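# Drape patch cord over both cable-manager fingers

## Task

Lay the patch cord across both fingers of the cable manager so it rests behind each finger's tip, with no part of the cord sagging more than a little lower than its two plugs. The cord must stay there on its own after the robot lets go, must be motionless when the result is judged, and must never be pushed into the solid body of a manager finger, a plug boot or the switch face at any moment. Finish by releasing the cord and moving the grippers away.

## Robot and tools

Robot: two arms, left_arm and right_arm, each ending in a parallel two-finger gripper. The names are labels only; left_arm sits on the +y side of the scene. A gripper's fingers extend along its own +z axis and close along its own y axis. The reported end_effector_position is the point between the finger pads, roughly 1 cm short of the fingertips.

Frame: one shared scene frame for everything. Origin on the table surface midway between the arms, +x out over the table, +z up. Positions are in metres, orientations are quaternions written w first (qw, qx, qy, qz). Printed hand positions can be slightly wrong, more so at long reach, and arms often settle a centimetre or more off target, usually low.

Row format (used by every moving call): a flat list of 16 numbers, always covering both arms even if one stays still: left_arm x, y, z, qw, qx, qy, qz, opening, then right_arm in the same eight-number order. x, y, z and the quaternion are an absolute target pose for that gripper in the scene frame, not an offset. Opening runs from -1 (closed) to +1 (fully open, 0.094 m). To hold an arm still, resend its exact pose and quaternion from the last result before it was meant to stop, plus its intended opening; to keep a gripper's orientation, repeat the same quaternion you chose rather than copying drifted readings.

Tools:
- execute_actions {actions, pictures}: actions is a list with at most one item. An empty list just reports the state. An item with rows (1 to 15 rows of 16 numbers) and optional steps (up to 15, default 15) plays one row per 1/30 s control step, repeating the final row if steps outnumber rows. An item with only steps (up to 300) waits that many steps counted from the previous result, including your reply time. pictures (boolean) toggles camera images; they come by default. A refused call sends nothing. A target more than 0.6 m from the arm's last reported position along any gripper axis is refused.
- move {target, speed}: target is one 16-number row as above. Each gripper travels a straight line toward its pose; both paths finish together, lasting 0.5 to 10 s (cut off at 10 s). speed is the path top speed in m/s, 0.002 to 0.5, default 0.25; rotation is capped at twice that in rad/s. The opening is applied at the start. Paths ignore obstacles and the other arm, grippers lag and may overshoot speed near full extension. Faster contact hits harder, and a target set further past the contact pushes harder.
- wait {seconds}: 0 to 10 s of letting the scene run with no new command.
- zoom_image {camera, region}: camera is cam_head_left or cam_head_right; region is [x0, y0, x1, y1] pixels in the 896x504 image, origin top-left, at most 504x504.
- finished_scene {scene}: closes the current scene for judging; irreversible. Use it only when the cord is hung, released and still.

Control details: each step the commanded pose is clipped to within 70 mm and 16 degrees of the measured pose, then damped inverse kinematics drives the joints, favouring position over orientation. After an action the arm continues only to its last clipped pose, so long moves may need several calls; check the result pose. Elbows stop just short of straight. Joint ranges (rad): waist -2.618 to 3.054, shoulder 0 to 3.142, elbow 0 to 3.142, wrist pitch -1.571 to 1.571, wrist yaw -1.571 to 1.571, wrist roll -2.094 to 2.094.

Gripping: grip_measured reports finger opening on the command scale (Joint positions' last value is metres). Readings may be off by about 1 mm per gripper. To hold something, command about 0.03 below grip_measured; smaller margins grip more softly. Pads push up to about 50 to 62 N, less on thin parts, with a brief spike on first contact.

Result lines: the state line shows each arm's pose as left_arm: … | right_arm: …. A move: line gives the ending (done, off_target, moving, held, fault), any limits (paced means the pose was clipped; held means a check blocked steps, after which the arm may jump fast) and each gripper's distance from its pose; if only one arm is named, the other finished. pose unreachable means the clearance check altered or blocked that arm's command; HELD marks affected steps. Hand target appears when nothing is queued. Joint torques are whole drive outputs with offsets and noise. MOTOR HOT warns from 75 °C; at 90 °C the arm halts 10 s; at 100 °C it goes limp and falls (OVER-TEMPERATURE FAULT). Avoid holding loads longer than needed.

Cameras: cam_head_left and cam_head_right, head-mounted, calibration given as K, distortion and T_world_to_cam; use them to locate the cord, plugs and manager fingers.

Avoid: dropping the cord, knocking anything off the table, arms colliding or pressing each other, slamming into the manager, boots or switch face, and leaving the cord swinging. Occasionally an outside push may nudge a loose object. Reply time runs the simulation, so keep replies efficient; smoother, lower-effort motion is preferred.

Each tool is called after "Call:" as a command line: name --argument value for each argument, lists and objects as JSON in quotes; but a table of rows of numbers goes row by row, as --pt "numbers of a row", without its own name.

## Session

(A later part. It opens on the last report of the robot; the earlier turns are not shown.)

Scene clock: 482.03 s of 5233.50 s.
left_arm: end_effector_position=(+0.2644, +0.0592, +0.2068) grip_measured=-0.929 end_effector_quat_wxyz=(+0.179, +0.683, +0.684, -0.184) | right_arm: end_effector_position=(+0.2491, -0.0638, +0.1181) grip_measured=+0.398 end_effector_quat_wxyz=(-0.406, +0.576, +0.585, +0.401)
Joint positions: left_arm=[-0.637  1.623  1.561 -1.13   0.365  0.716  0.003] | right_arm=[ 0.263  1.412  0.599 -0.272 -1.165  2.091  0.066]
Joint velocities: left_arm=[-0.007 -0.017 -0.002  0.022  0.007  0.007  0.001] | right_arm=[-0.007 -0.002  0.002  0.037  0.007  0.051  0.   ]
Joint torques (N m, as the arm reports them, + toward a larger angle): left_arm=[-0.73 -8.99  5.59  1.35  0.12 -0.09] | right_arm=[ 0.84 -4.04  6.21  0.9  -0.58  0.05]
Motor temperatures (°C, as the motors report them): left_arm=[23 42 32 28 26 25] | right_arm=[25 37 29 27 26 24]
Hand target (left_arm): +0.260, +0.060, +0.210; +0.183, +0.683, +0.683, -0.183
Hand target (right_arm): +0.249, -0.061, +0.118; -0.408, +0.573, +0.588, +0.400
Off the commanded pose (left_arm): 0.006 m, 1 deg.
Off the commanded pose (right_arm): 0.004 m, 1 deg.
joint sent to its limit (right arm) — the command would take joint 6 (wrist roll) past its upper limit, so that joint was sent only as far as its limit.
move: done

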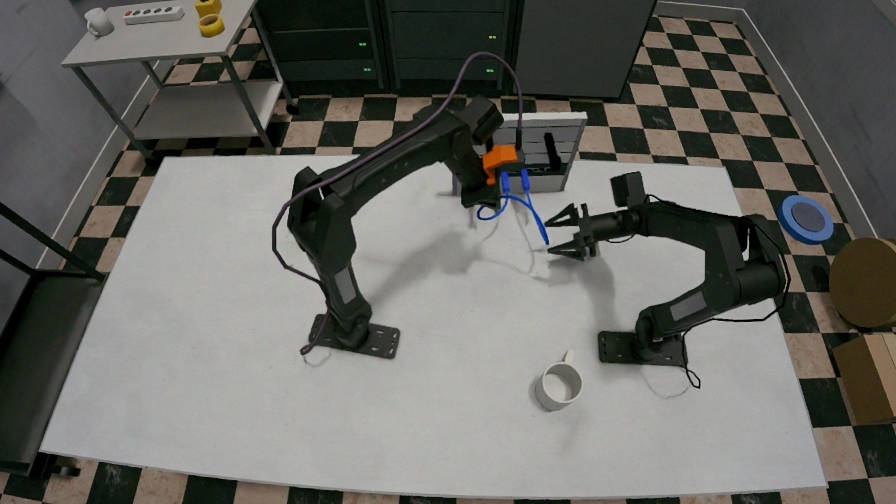

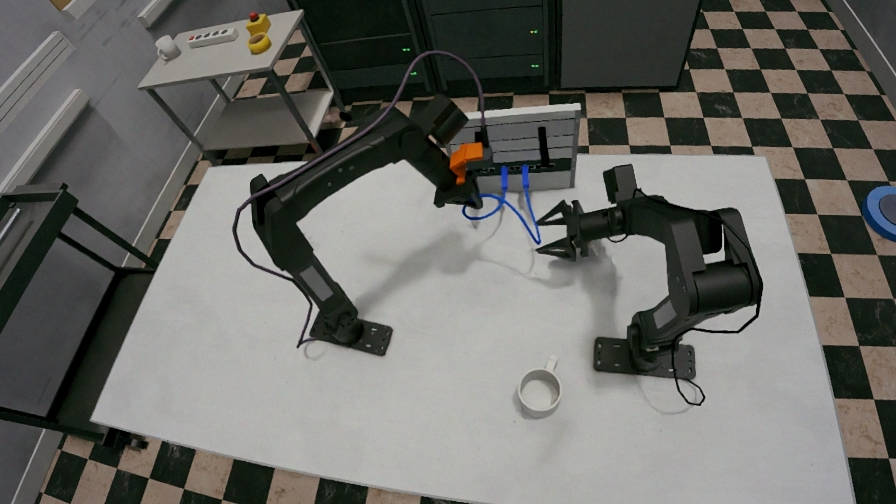

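Call:
move --target '[0.26,0.06,0.21, 0.183,0.683,0.683,-0.183, -1,  0.24,-0.13,0.17, -0.3,0.4,0.8,0.33, 0.4]' --speed 0.1

Call:
move --target '[0.26,0.06,0.21, 0.183,0.683,0.683,-0.183, -1,  0.245,-0.06,0.205, 0,0,0.985,0.174, -0.1]' --speed 0.1

Call:
zoom_image --camera "cam_head_left" --region '[460,130,660,270]'

Call:
zoom_image --camera "cam_head_right" --region '[450,130,650,270]'

Scene clock: 488.57 s of 5233.50 s.
left_arm: end_effector_position=(+0.2644, +0.0592, +0.2068) grip_measured=-0.929 end_effector_quat_wxyz=(+0.179, +0.683, +0.684, -0.184) | right_arm: end_effector_position=(+0.2323, -0.1282, +0.1655) grip_measured=+0.398 end_effector_quat_wxyz=(-0.306, +0.399, +0.801, +0.325)
Joint positions: left_arm=[-0.637  1.623  1.561 -1.13   0.365  0.716  0.003] | right_arm=[ 0.107  1.545  1.134 -1.464 -0.888  0.833  0.066]
Joint velocities: left_arm=[-0.017  0.012 -0.002 -0.051 -0.066 -0.007  0.001] | right_arm=[ 0.007 -0.002  0.032  0.007 -0.007 -0.051 -0.   ]
Joint torques (N m, as the arm reports them, + toward a larger angle): left_arm=[-0.79 -9.02  5.49  1.34  0.11 -0.07] | right_arm=[-1.03 -4.66  8.09 -0.39 -0.49 -0.08]
Motor temperatures (°C, as the motors report them): left_arm=[23 41 32 28 26 25] | right_arm=[25 37 30 27 26 24]
Hand target (left_arm): +0.260, +0.060, +0.210; +0.183, +0.683, +0.683, -0.183
Hand target (right_arm): +0.239, -0.130, +0.170; -0.301, +0.398, +0.802, +0.329
Off the commanded pose (left_arm): 0.006 m, 1 deg.
Off the commanded pose (right_arm): 0.009 m, 1 deg.
move: done

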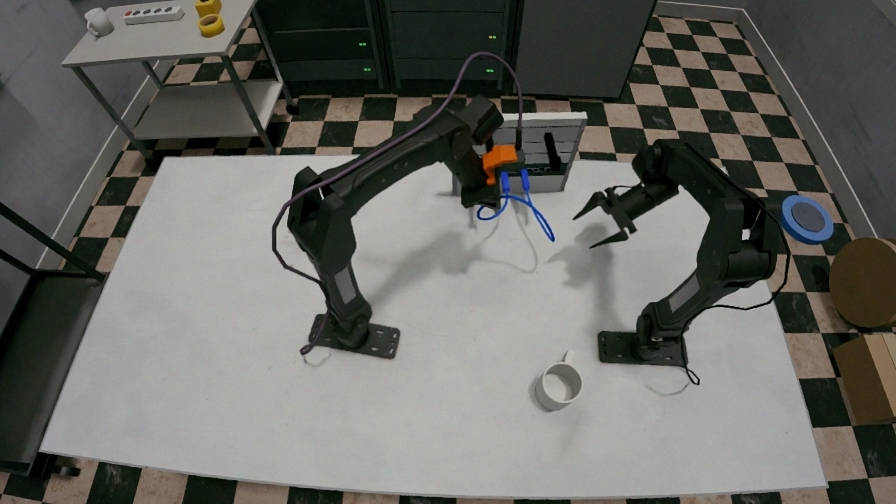

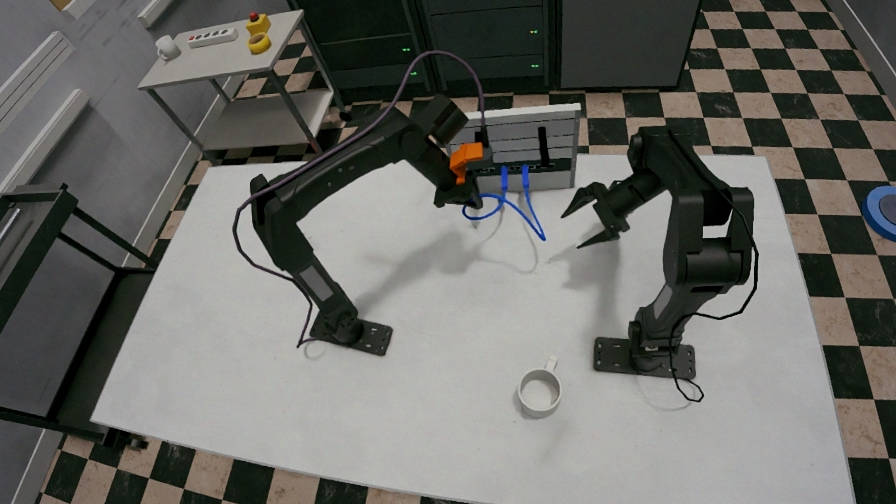

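Scene clock: 494.57 s of 5233.50 s.
left_arm: end_effector_position=(+0.2644, +0.0592, +0.2068) grip_measured=-0.929 end_effector_quat_wxyz=(+0.179, +0.683, +0.684, -0.184) | right_arm: end_effector_position=(+0.2424, -0.0663, +0.1901) grip_measured=-0.098 end_effector_quat_wxyz=(-0.026, +0.015, +0.987, +0.157)
Joint positions: left_arm=[-0.637  1.623  1.561 -1.13   0.365  0.716  0.003] | right_arm=[ 0.673  1.532  1.476 -1.366 -0.284  0.674  0.042]
Joint velocities: left_arm=[-0.017 -0.002 -0.022  0.022 -0.022  0.066  0.   ] | right_arm=[-0.002 -0.002  0.022  0.022 -0.007  0.007 -0.   ]
Joint torques (N m, as the arm reports them, + toward a larger angle): left_arm=[-0.75 -8.96  5.5   1.34  0.13 -0.09] | right_arm=[ 0.77 -7.35  8.81  0.56 -0.07 -0.07]
Motor temperatures (°C, as the motors report them): left_arm=[23 41 33 28 26 25] | right_arm=[25 38 32 26 26 24]
Hand target (left_arm): +0.260, +0.060, +0.210; +0.183, +0.683, +0.683, -0.183
Hand target (right_arm): +0.248, -0.061, +0.205; +0.003, +0.002, +0.985, +0.174
Off the commanded pose (left_arm): 0.006 m, 1 deg.
Off the commanded pose (right_arm): 0.016 m, 4 deg.
move: off_target (right_arm)

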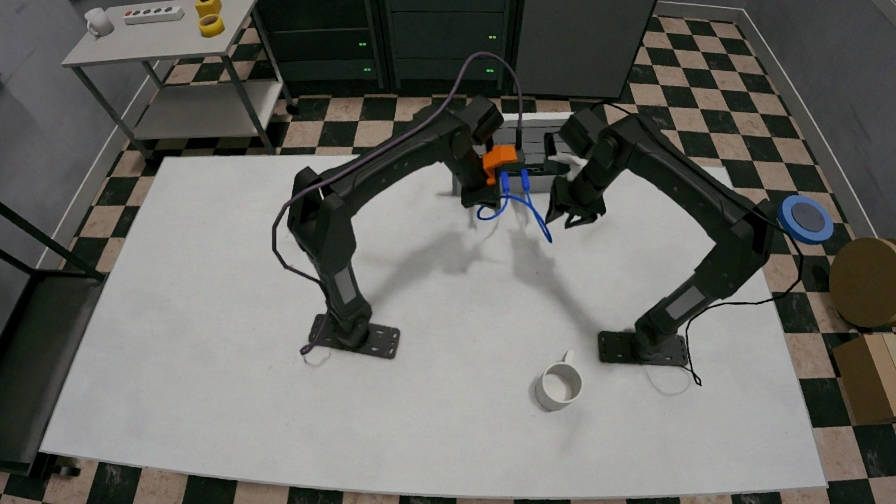

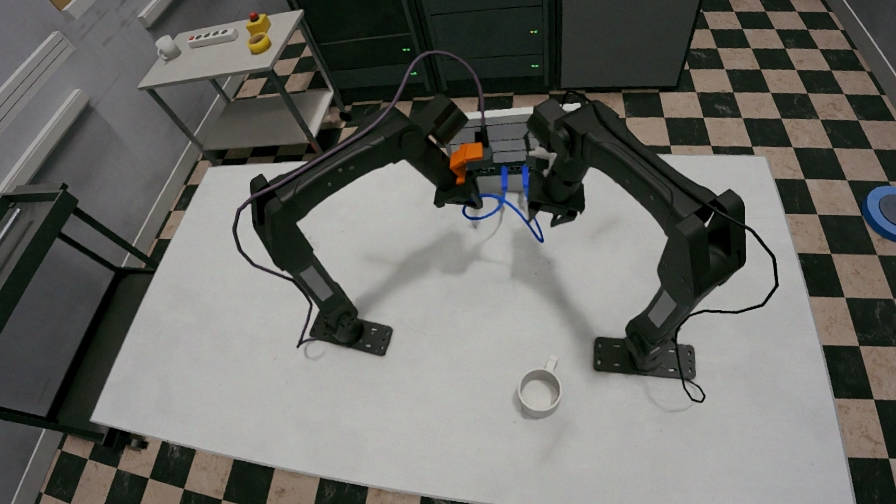

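Region (460, 130, 660, 270) of cam_head_left's 896x504 image, scaled by 2.520, with more detail than that image has; it fills the top 353 rows of this view, and the rest is white.

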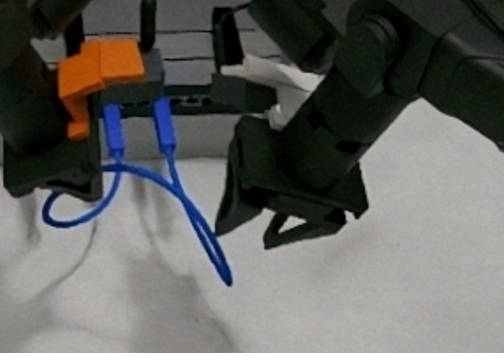

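Region (450, 130, 650, 270) of cam_head_right's 896x504 image, scaled by 2.520, with more detail than that image has; it fills the top 353 rows of this view, and the rest is white.

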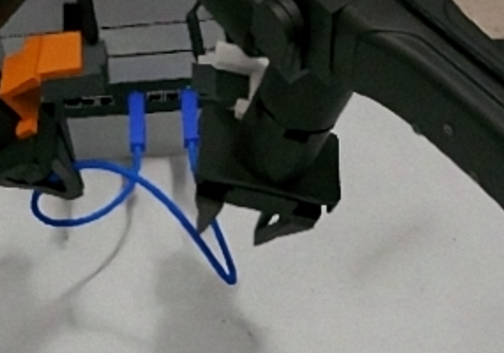

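Call:
move --target '[0.26,0.06,0.21, 0.183,0.683,0.683,-0.183, -1,  0.245,-0.038,0.175, 0,0,0.985,0.174, -0.1]' --speed 0.03

Call:
zoom_image --camera "cam_head_left" --region '[460,130,660,270]'

Call:
zoom_image --camera "cam_head_right" --region '[450,130,650,270]'

Scene clock: 497.53 s of 5233.50 s.
left_arm: end_effector_position=(+0.2645, +0.0592, +0.2067) grip_measured=-0.929 end_effector_quat_wxyz=(+0.179, +0.683, +0.684, -0.184) | right_arm: end_effector_position=(+0.2453, -0.0407, +0.1796) grip_measured=-0.098 end_effector_quat_wxyz=(-0.001, +0.003, +0.984, +0.176)
Joint positions: left_arm=[-0.637  1.623  1.561 -1.13   0.364  0.716  0.003] | right_arm=[ 0.741  1.532  1.422 -1.231 -0.271  0.727  0.042]
Joint velocities: left_arm=[-0.007 -0.002 -0.012  0.022  0.007 -0.11  -0.   ] | right_arm=[-0.022 -0.002 -0.012 -0.007 -0.037  0.051 -0.   ]
Joint torques (N m, as the arm reports them, + toward a larger angle): left_arm=[-0.79 -8.98  5.47  1.33  0.17 -0.09] | right_arm=[ 0.81 -5.78  5.24  0.71 -0.09  0.05]
Motor temperatures (°C, as the motors report them): left_arm=[23 41 33 28 26 25] | right_arm=[25 38 32 26 26 24]
Hand target (left_arm): +0.260, +0.060, +0.210; +0.183, +0.683, +0.683, -0.183
Hand target (right_arm): +0.245, -0.038, +0.175; +0.000, +0.000, +0.985, +0.174
Off the commanded pose (left_arm): 0.006 m, 0 deg.
Off the commanded pose (right_arm): 0.005 m, 0 deg.
move: done

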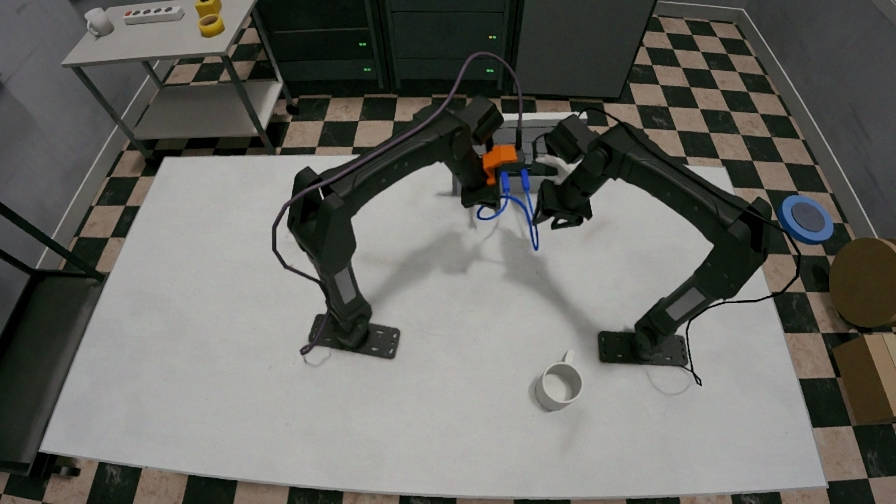

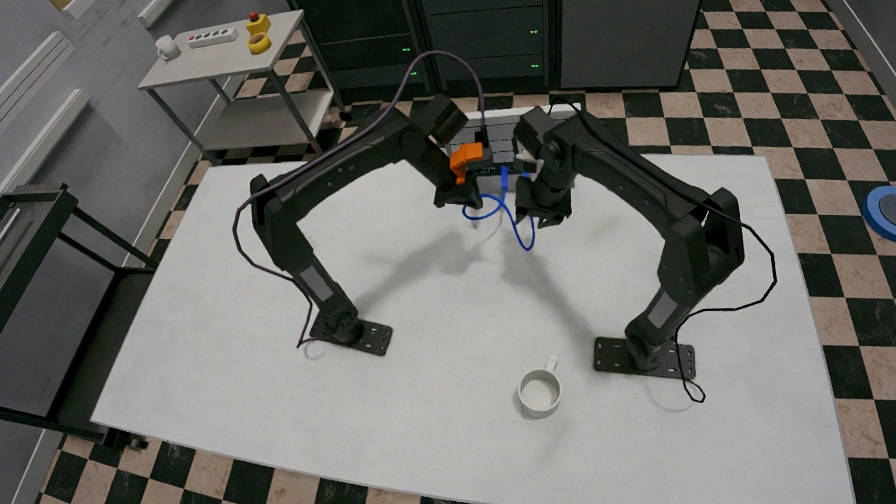

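Region (460, 130, 660, 270) of cam_head_left's 896x504 image, scaled by 2.520, with more detail than that image has; it fills the top 353 rows of this view, and the rest is white.

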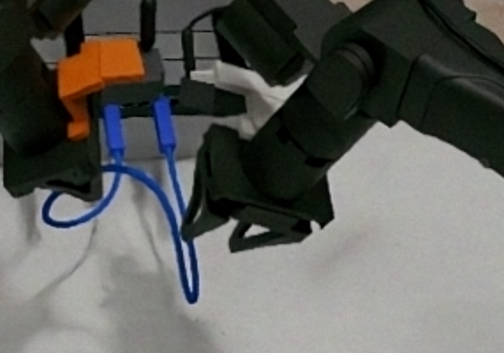

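Region (450, 130, 650, 270) of cam_head_right's 896x504 image, scaled by 2.520, with more detail than that image has; it fills the top 353 rows of this view, and the rest is white.

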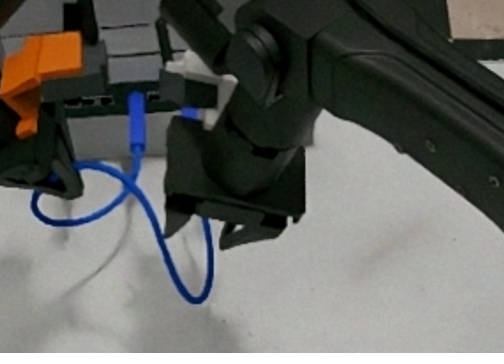

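Call:
move --target '[0.26,0.06,0.21, 0.183,0.683,0.683,-0.183, -1,  0.243,-0.033,0.148, 0,0,0.985,0.174, -0.1]' --speed 0.02

Call:
move --target '[0.26,0.05,0.205, 0.183,0.683,0.683,-0.183, -1,  0.243,-0.085,0.145, 0,0,0.985,0.174, -0.1]' --speed 0.02

Call:
zoom_image --camera "cam_head_left" --region '[460,130,660,270]'

Call:
zoom_image --camera "cam_head_right" --region '[450,130,650,270]'

Scene clock: 502.27 s of 5233.50 s.
left_arm: end_effector_position=(+0.2645, +0.0592, +0.2067) grip_measured=-0.929 end_effector_quat_wxyz=(+0.179, +0.683, +0.684, -0.184) | right_arm: end_effector_position=(+0.2436, -0.0356, +0.1522) grip_measured=-0.098 end_effector_quat_wxyz=(-0.002, +0.003, +0.984, +0.175)
Joint positions: left_arm=[-0.637  1.623  1.561 -1.13   0.364  0.716  0.003] | right_arm=[ 0.76   1.532  1.313 -1.119 -0.267  0.746  0.042]
Joint velocities: left_arm=[-0.007  0.012  0.007 -0.022 -0.007 -0.081 -0.   ] | right_arm=[ 0.017  0.007 -0.022 -0.007 -0.066  0.007 -0.001]
Joint torques (N m, as the arm reports them, + toward a larger angle): left_arm=[-0.83 -9.05  5.6   1.32  0.12 -0.08] | right_arm=[ 0.88 -5.98  5.32  0.72 -0.1   0.04]
Motor temperatures (°C, as the motors report them): left_arm=[23 41 33 28 26 25] | right_arm=[25 38 31 26 26 24]
Hand target (left_arm): +0.260, +0.060, +0.210; +0.183, +0.683, +0.683, -0.183
Hand target (right_arm): +0.243, -0.033, +0.148; +0.000, -0.000, +0.985, +0.174
Off the commanded pose (left_arm): 0.006 m, 0 deg.
Off the commanded pose (right_arm): 0.005 m, 0 deg.
move: done

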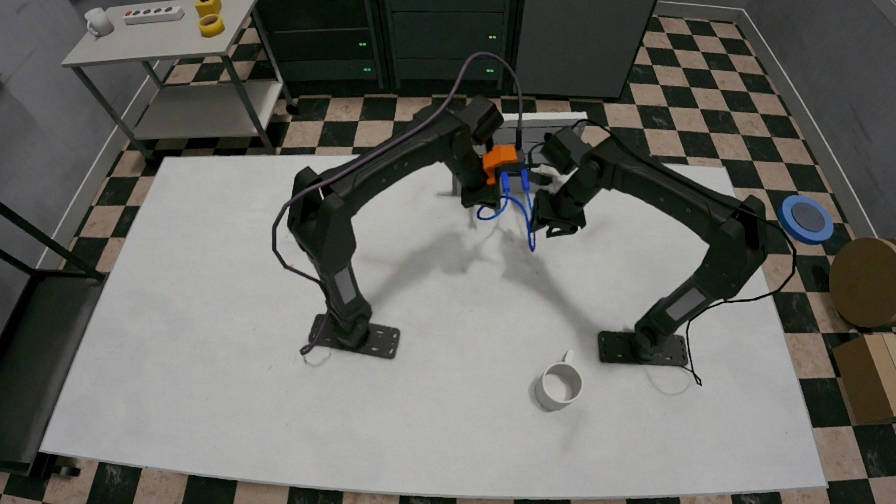

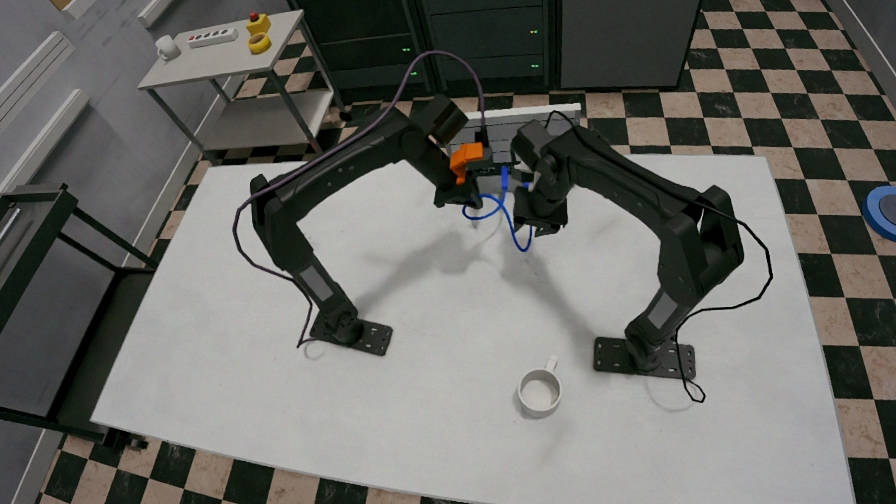

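Scene clock: 505.00 s of 5233.50 s.
left_arm: end_effector_position=(+0.2623, +0.0509, +0.2086) grip_measured=-0.929 end_effector_quat_wxyz=(+0.187, +0.684, +0.681, -0.185) | right_arm: end_effector_position=(+0.2472, -0.0810, +0.1411) grip_measured=-0.098 end_effector_quat_wxyz=(-0.001, +0.001, +0.986, +0.167)
Joint positions: left_arm=[-0.661  1.623  1.561 -1.104  0.357  0.694  0.003] | right_arm=[ 0.624  1.456  1.206 -1.134 -0.281  0.601  0.042]
Joint velocities: left_arm=[-0.002  0.002 -0.002 -0.037 -0.022 -0.007  0.   ] | right_arm=[ 0.007  0.002 -0.007 -0.037 -0.037 -0.037  0.   ]
Joint torques (N m, as the arm reports them, + toward a larger angle): left_arm=[-0.69 -7.31  5.76  1.4   0.11 -0.07] | right_arm=[-0.99 -7.53  5.24  0.38 -0.3  -0.05]
Motor temperatures (°C, as the motors report them): left_arm=[23 41 33 28 26 25] | right_arm=[25 38 31 26 26 24]
Hand target (left_arm): +0.260, +0.050, +0.205; +0.183, +0.683, +0.683, -0.183
Hand target (right_arm): +0.242, -0.085, +0.145; -0.000, +0.000, +0.985, +0.174
Off the commanded pose (left_arm): 0.004 m, 1 deg.
Off the commanded pose (right_arm): 0.007 m, 1 deg.
move: done

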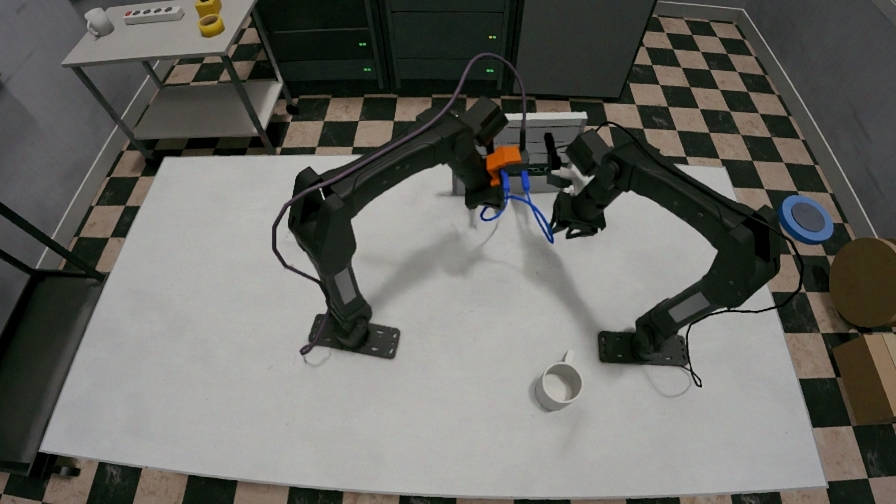

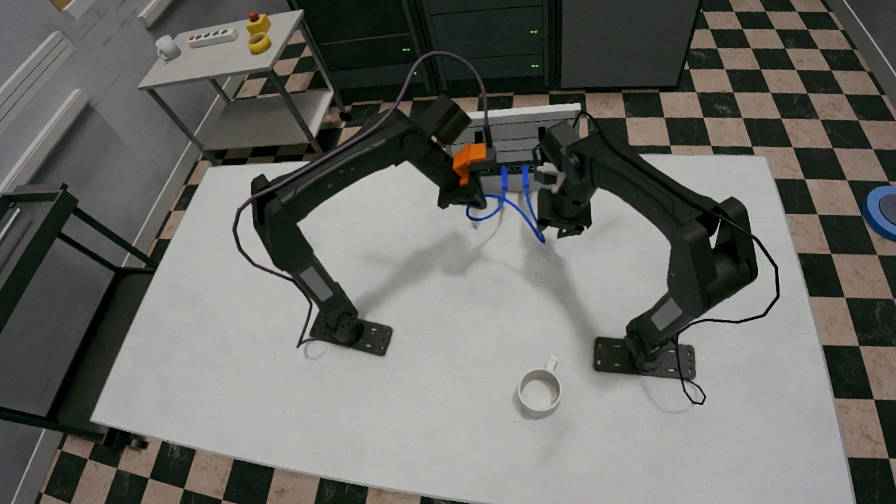

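Region (460, 130, 660, 270) of cam_head_left's 896x504 image, scaled by 2.520, with more detail than that image has; it fills the top 353 rows of this view, and the rest is white.

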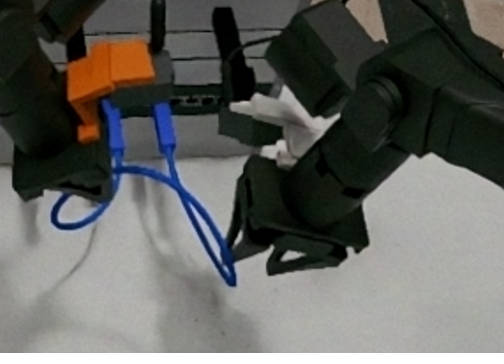

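Region (450, 130, 650, 270) of cam_head_right's 896x504 image, scaled by 2.520, with more detail than that image has; it fills the top 353 rows of this view, and the rest is white.

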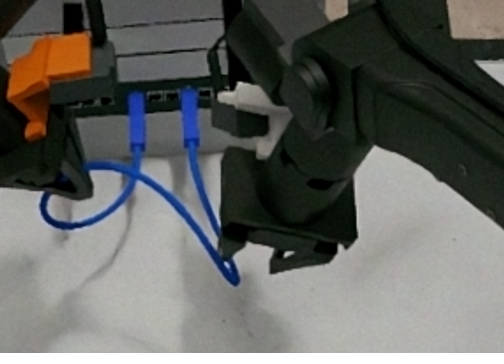

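Call:
move --target '[0.26,0.06,0.205, 0.183,0.683,0.683,-0.183, -1,  0.243,-0.085,0.225, 0,0,0.985,0.174, 0.2]' --speed 0.05

Call:
move --target '[0.26,0.06,0.205, 0.183,0.683,0.683,-0.183, -1,  0.24,-0.042,0.225, 0,0,0.985,0.174, 0.2]' --speed 0.04

Call:
move --target '[0.26,0.06,0.205, 0.183,0.683,0.683,-0.183, -1,  0.24,-0.042,0.175, 0,0,0.985,0.174, 0.2]' --speed 0.03

Call:
zoom_image --camera "cam_head_left" --region '[460,130,660,270]'

Call:
zoom_image --camera "cam_head_right" --region '[450,130,650,270]'

Scene clock: 511.70 s of 5233.50 s.
left_arm: end_effector_position=(+0.2600, +0.0533, +0.2020) grip_measured=-0.929 end_effector_quat_wxyz=(+0.178, +0.684, +0.683, -0.184) | right_arm: end_effector_position=(+0.2399, -0.0853, +0.2187) grip_measured=+0.198 end_effector_quat_wxyz=(-0.002, -0.001, +0.986, +0.167)
Joint positions: left_arm=[-0.661  1.623  1.541 -1.103  0.357  0.695  0.003] | right_arm=[ 0.624  1.47   1.531 -1.448 -0.283  0.597  0.056]
Joint velocities: left_arm=[-0.007 -0.017  0.007 -0.037 -0.007 -0.022  0.   ] | right_arm=[-0.022 -0.007 -0.012 -0.037  0.051  0.007 -0.002]
Joint torques (N m, as the arm reports them, + toward a larger angle): left_arm=[ 0.95 -9.34  5.33  1.3   0.21  0.11] | right_arm=[-1.12 -4.61  8.56  0.37 -0.3  -0.07]
Motor temperatures (°C, as the motors report them): left_arm=[23 41 33 28 26 25] | right_arm=[25 38 31 26 26 24]
Hand target (left_arm): +0.260, +0.060, +0.205; +0.183, +0.683, +0.683, -0.183
Hand target (right_arm): +0.244, -0.084, +0.225; +0.000, +0.000, +0.985, +0.174
Off the commanded pose (left_arm): 0.007 m, 1 deg.
Off the commanded pose (right_arm): 0.007 m, 1 deg.
After step 90, 1.47 s passed at rest.
move: done

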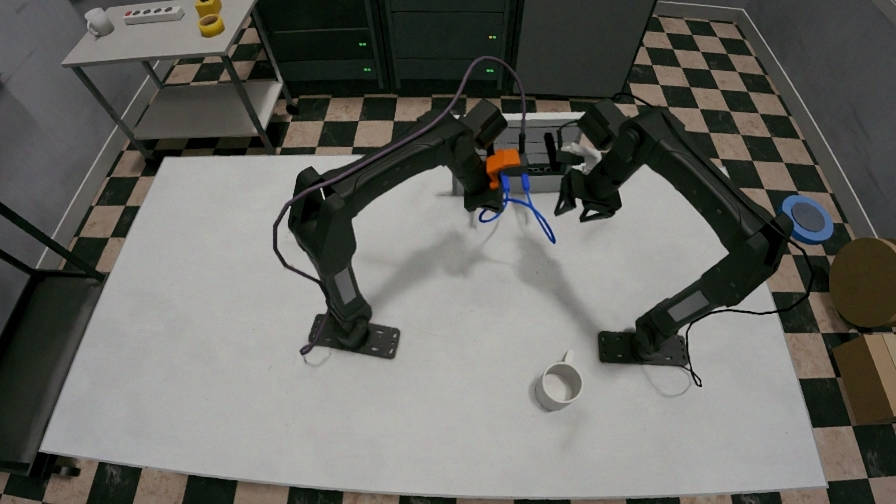

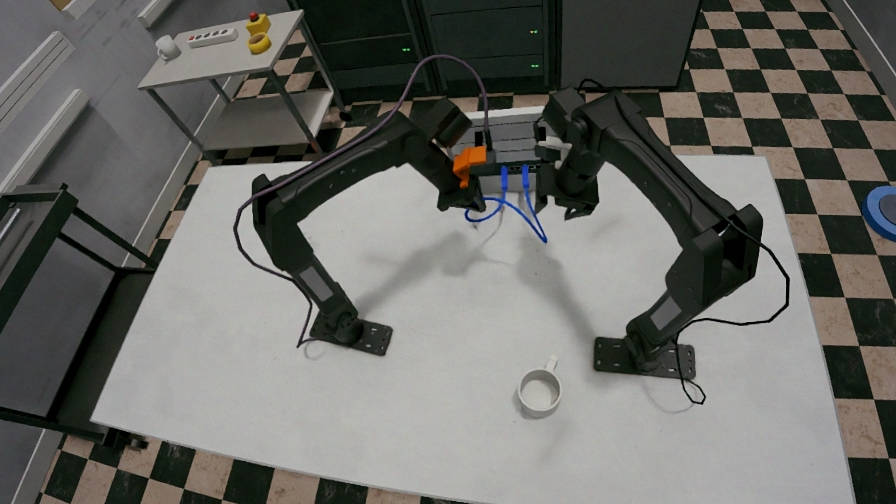

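Scene clock: 513.10 s of 5233.50 s.
left_arm: end_effector_position=(+0.2600, +0.0533, +0.2020) grip_measured=-0.929 end_effector_quat_wxyz=(+0.178, +0.684, +0.683, -0.184) | right_arm: end_effector_position=(+0.2342, -0.0493, +0.2183) grip_measured=+0.198 end_effector_quat_wxyz=(-0.014, +0.004, +0.986, +0.166)
Joint positions: left_arm=[-0.661  1.623  1.541 -1.103  0.357  0.695  0.003] | right_arm=[ 0.742  1.542  1.595 -1.428 -0.273  0.726  0.056]
Joint velocities: left_arm=[ 0.002  0.012 -0.012 -0.007  0.022  0.022  0.001] | right_arm=[-0.012 -0.002  0.002 -0.022  0.007  0.066  0.   ]
Joint torques (N m, as the arm reports them, + toward a larger angle): left_arm=[ 0.97 -9.35  5.33  1.3   0.2   0.1 ] | right_arm=[ 0.76 -5.14  8.7   0.64 -0.1   0.05]
Motor temperatures (°C, as the motors report them): left_arm=[23 41 33 28 26 25] | right_arm=[25 38 31 26 26 24]
Hand target (left_arm): +0.260, +0.060, +0.205; +0.183, +0.683, +0.683, -0.183
Hand target (right_arm): +0.241, -0.042, +0.225; +0.001, +0.000, +0.985, +0.174
Off the commanded pose (left_arm): 0.007 m, 1 deg.
Off the commanded pose (right_arm): 0.011 m, 2 deg.
move: off_target (right_arm)

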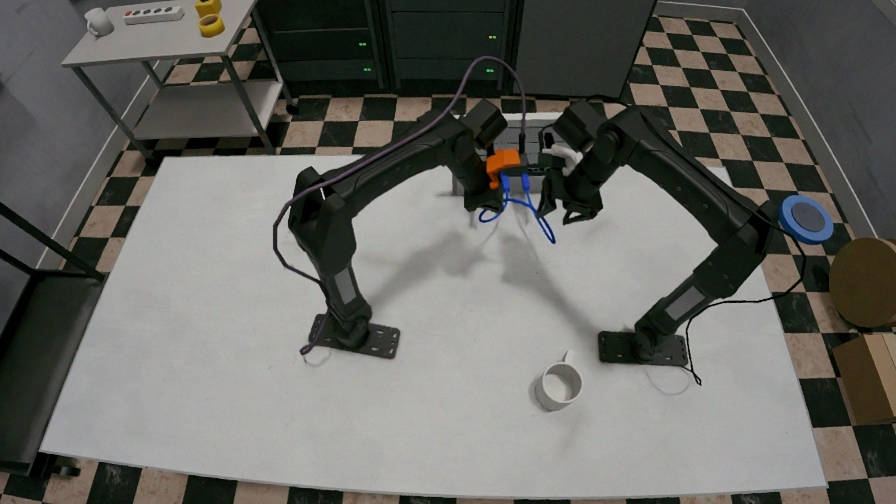

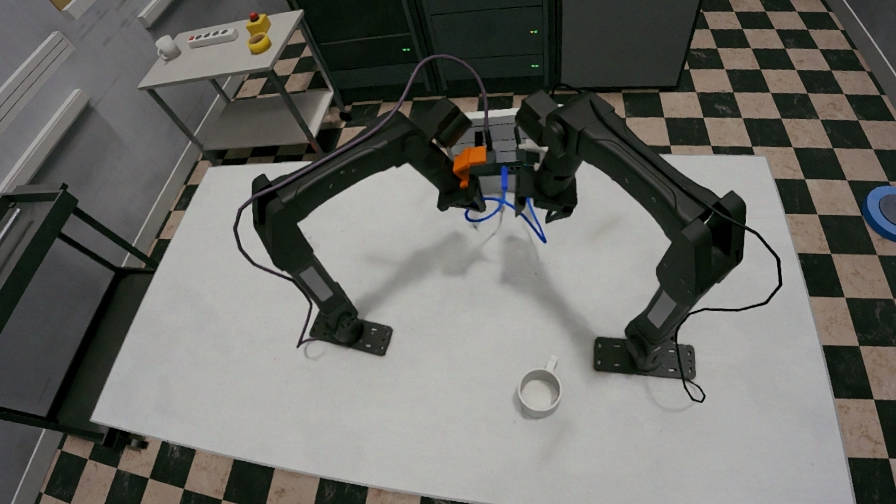

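Scene clock: 514.97 s of 5233.50 s.
left_arm: end_effector_position=(+0.2600, +0.0533, +0.2020) grip_measured=-0.929 end_effector_quat_wxyz=(+0.178, +0.684, +0.683, -0.184) | right_arm: end_effector_position=(+0.2412, -0.0435, +0.1693) grip_measured=+0.198 end_effector_quat_wxyz=(-0.015, +0.005, +0.986, +0.165)
Joint positions: left_arm=[-0.661  1.623  1.541 -1.103  0.357  0.695  0.003] | right_arm=[ 0.742  1.542  1.398 -1.233 -0.273  0.728  0.056]
Joint velocities: left_arm=[-0.027 -0.002  0.002  0.022  0.007  0.037  0.   ] | right_arm=[-0.002 -0.012 -0.002  0.051 -0.007 -0.022 -0.001]
Joint torques (N m, as the arm reports them, + toward a larger angle): left_arm=[ 0.91 -9.29  5.25  1.29  0.23  0.12] | right_arm=[ 0.79 -8.31  5.25  0.65 -0.08  0.06]
Motor temperatures (°C, as the motors report them): left_arm=[23 41 33 28 26 25] | right_arm=[25 38 31 26 26 24]
Hand target (left_arm): +0.260, +0.060, +0.205; +0.183, +0.683, +0.683, -0.183
Hand target (right_arm): +0.240, -0.042, +0.175; -0.000, +0.000, +0.985, +0.174
Off the commanded pose (left_arm): 0.007 m, 1 deg.
Off the commanded pose (right_arm): 0.006 m, 2 deg.
move: done

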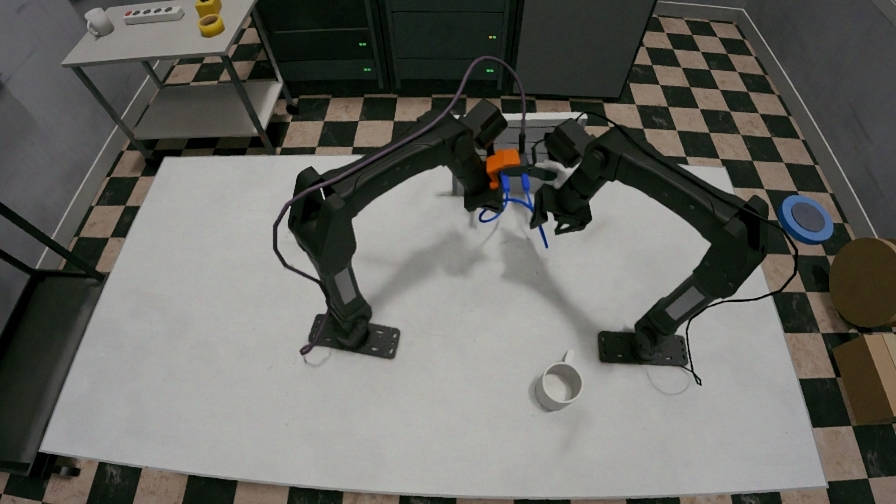

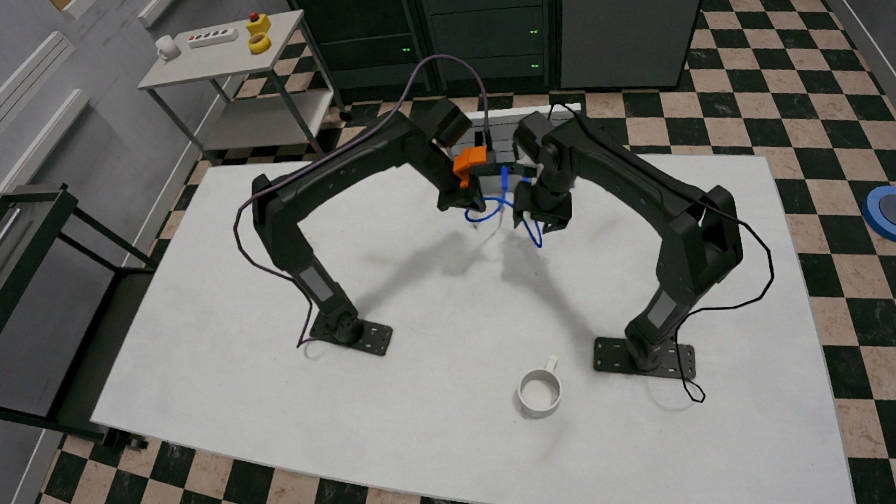

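Region (460, 130, 660, 270) of cam_head_left's 896x504 image, scaled by 2.520, with more detail than that image has; it fills the top 353 rows of this view, and the rest is white.

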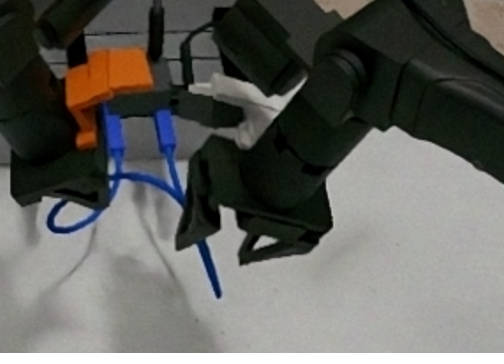

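Region (450, 130, 650, 270) of cam_head_right's 896x504 image, scaled by 2.520, with more detail than that image has; it fills the top 353 rows of this view, and the rest is white.

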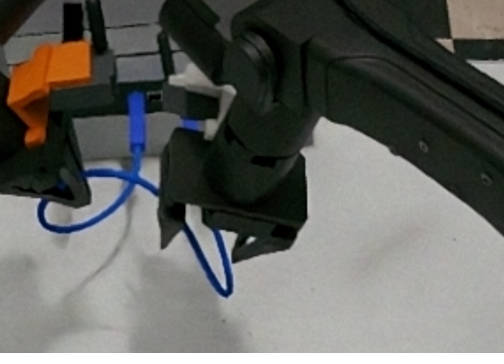

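Call:
move --target '[0.26,0.06,0.205, 0.183,0.683,0.683,-0.183, -1,  0.24,-0.042,0.168, 0,0,0.985,0.174, -1]' --speed 0.02

Call:
zoom_image --camera "cam_head_left" --region '[460,130,660,270]'

Call:
zoom_image --camera "cam_head_right" --region '[450,130,650,270]'

Scene clock: 517.27 s of 5233.50 s.
left_arm: end_effector_position=(+0.2600, +0.0533, +0.2020) grip_measured=-0.929 end_effector_quat_wxyz=(+0.178, +0.684, +0.683, -0.184) | right_arm: end_effector_position=(+0.2416, -0.0432, +0.1623) grip_measured=-0.991 end_effector_quat_wxyz=(-0.016, +0.006, +0.986, +0.165)
Joint positions: left_arm=[-0.661  1.623  1.541 -1.103  0.357  0.695  0.003] | right_arm=[ 0.742  1.542  1.37  -1.205 -0.273  0.729  0.   ]
Joint velocities: left_arm=[ 0.002 -0.012 -0.012  0.007  0.007  0.066 -0.   ] | right_arm=[-0.002  0.012  0.012  0.022  0.066 -0.037 -0.001]
Joint torques (N m, as the arm reports them, + toward a larger angle): left_arm=[ 0.93 -9.23  5.2   1.29  0.19  0.12] | right_arm=[ 0.88 -8.33  5.23  0.6  -0.09  0.05]
Motor temperatures (°C, as the motors report them): left_arm=[23 41 33 28 26 25] | right_arm=[25 39 31 26 26 24]
Hand target (left_arm): +0.260, +0.060, +0.205; +0.183, +0.683, +0.683, -0.183
Hand target (right_arm): +0.240, -0.042, +0.168; -0.000, +0.000, +0.985, +0.174
Off the commanded pose (left_arm): 0.007 m, 1 deg.
Off the commanded pose (right_arm): 0.006 m, 2 deg.
move: done

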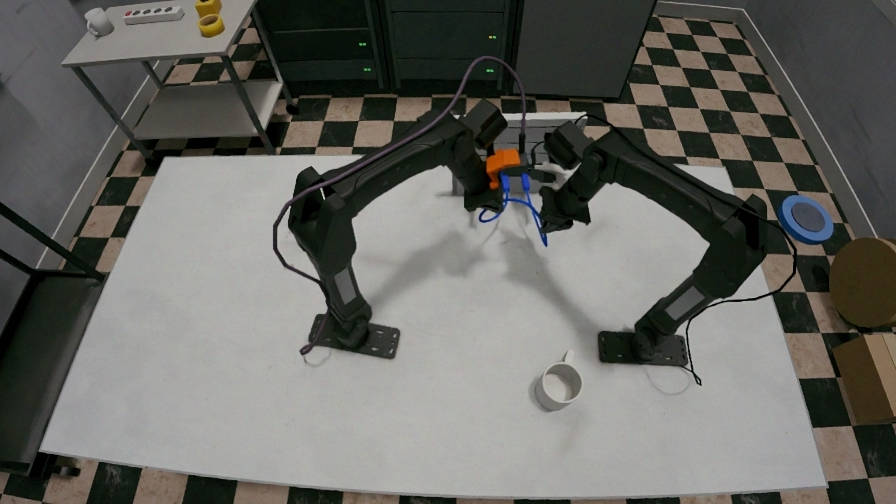

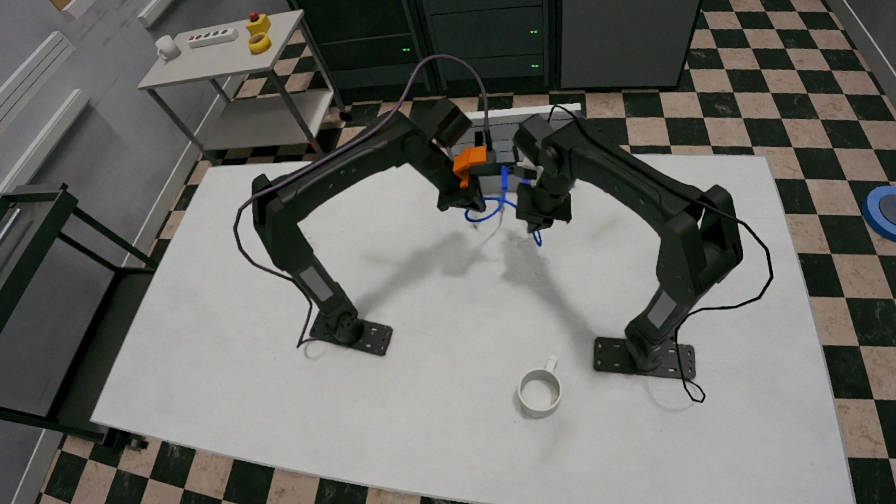

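Region (460, 130, 660, 270) of cam_head_left's 896x504 image, scaled by 2.520, with more detail than that image has; it fills the top 353 rows of this view, and the rest is white.

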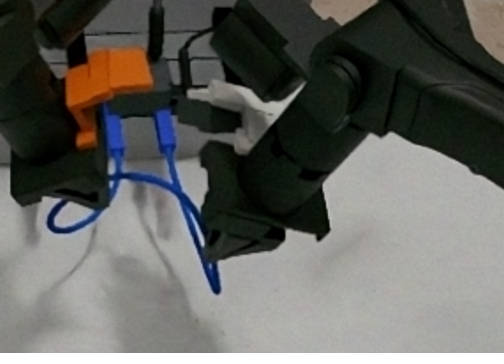

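Region (450, 130, 650, 270) of cam_head_right's 896x504 image, scaled by 2.520, with more detail than that image has; it fills the top 353 rows of this view, and the rest is white.

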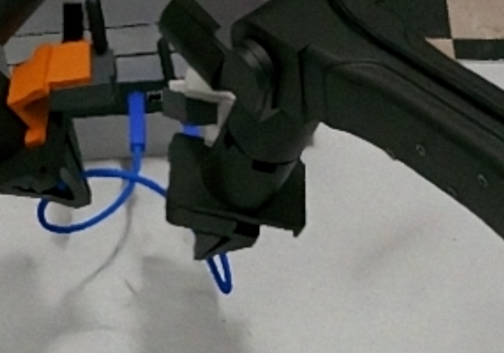

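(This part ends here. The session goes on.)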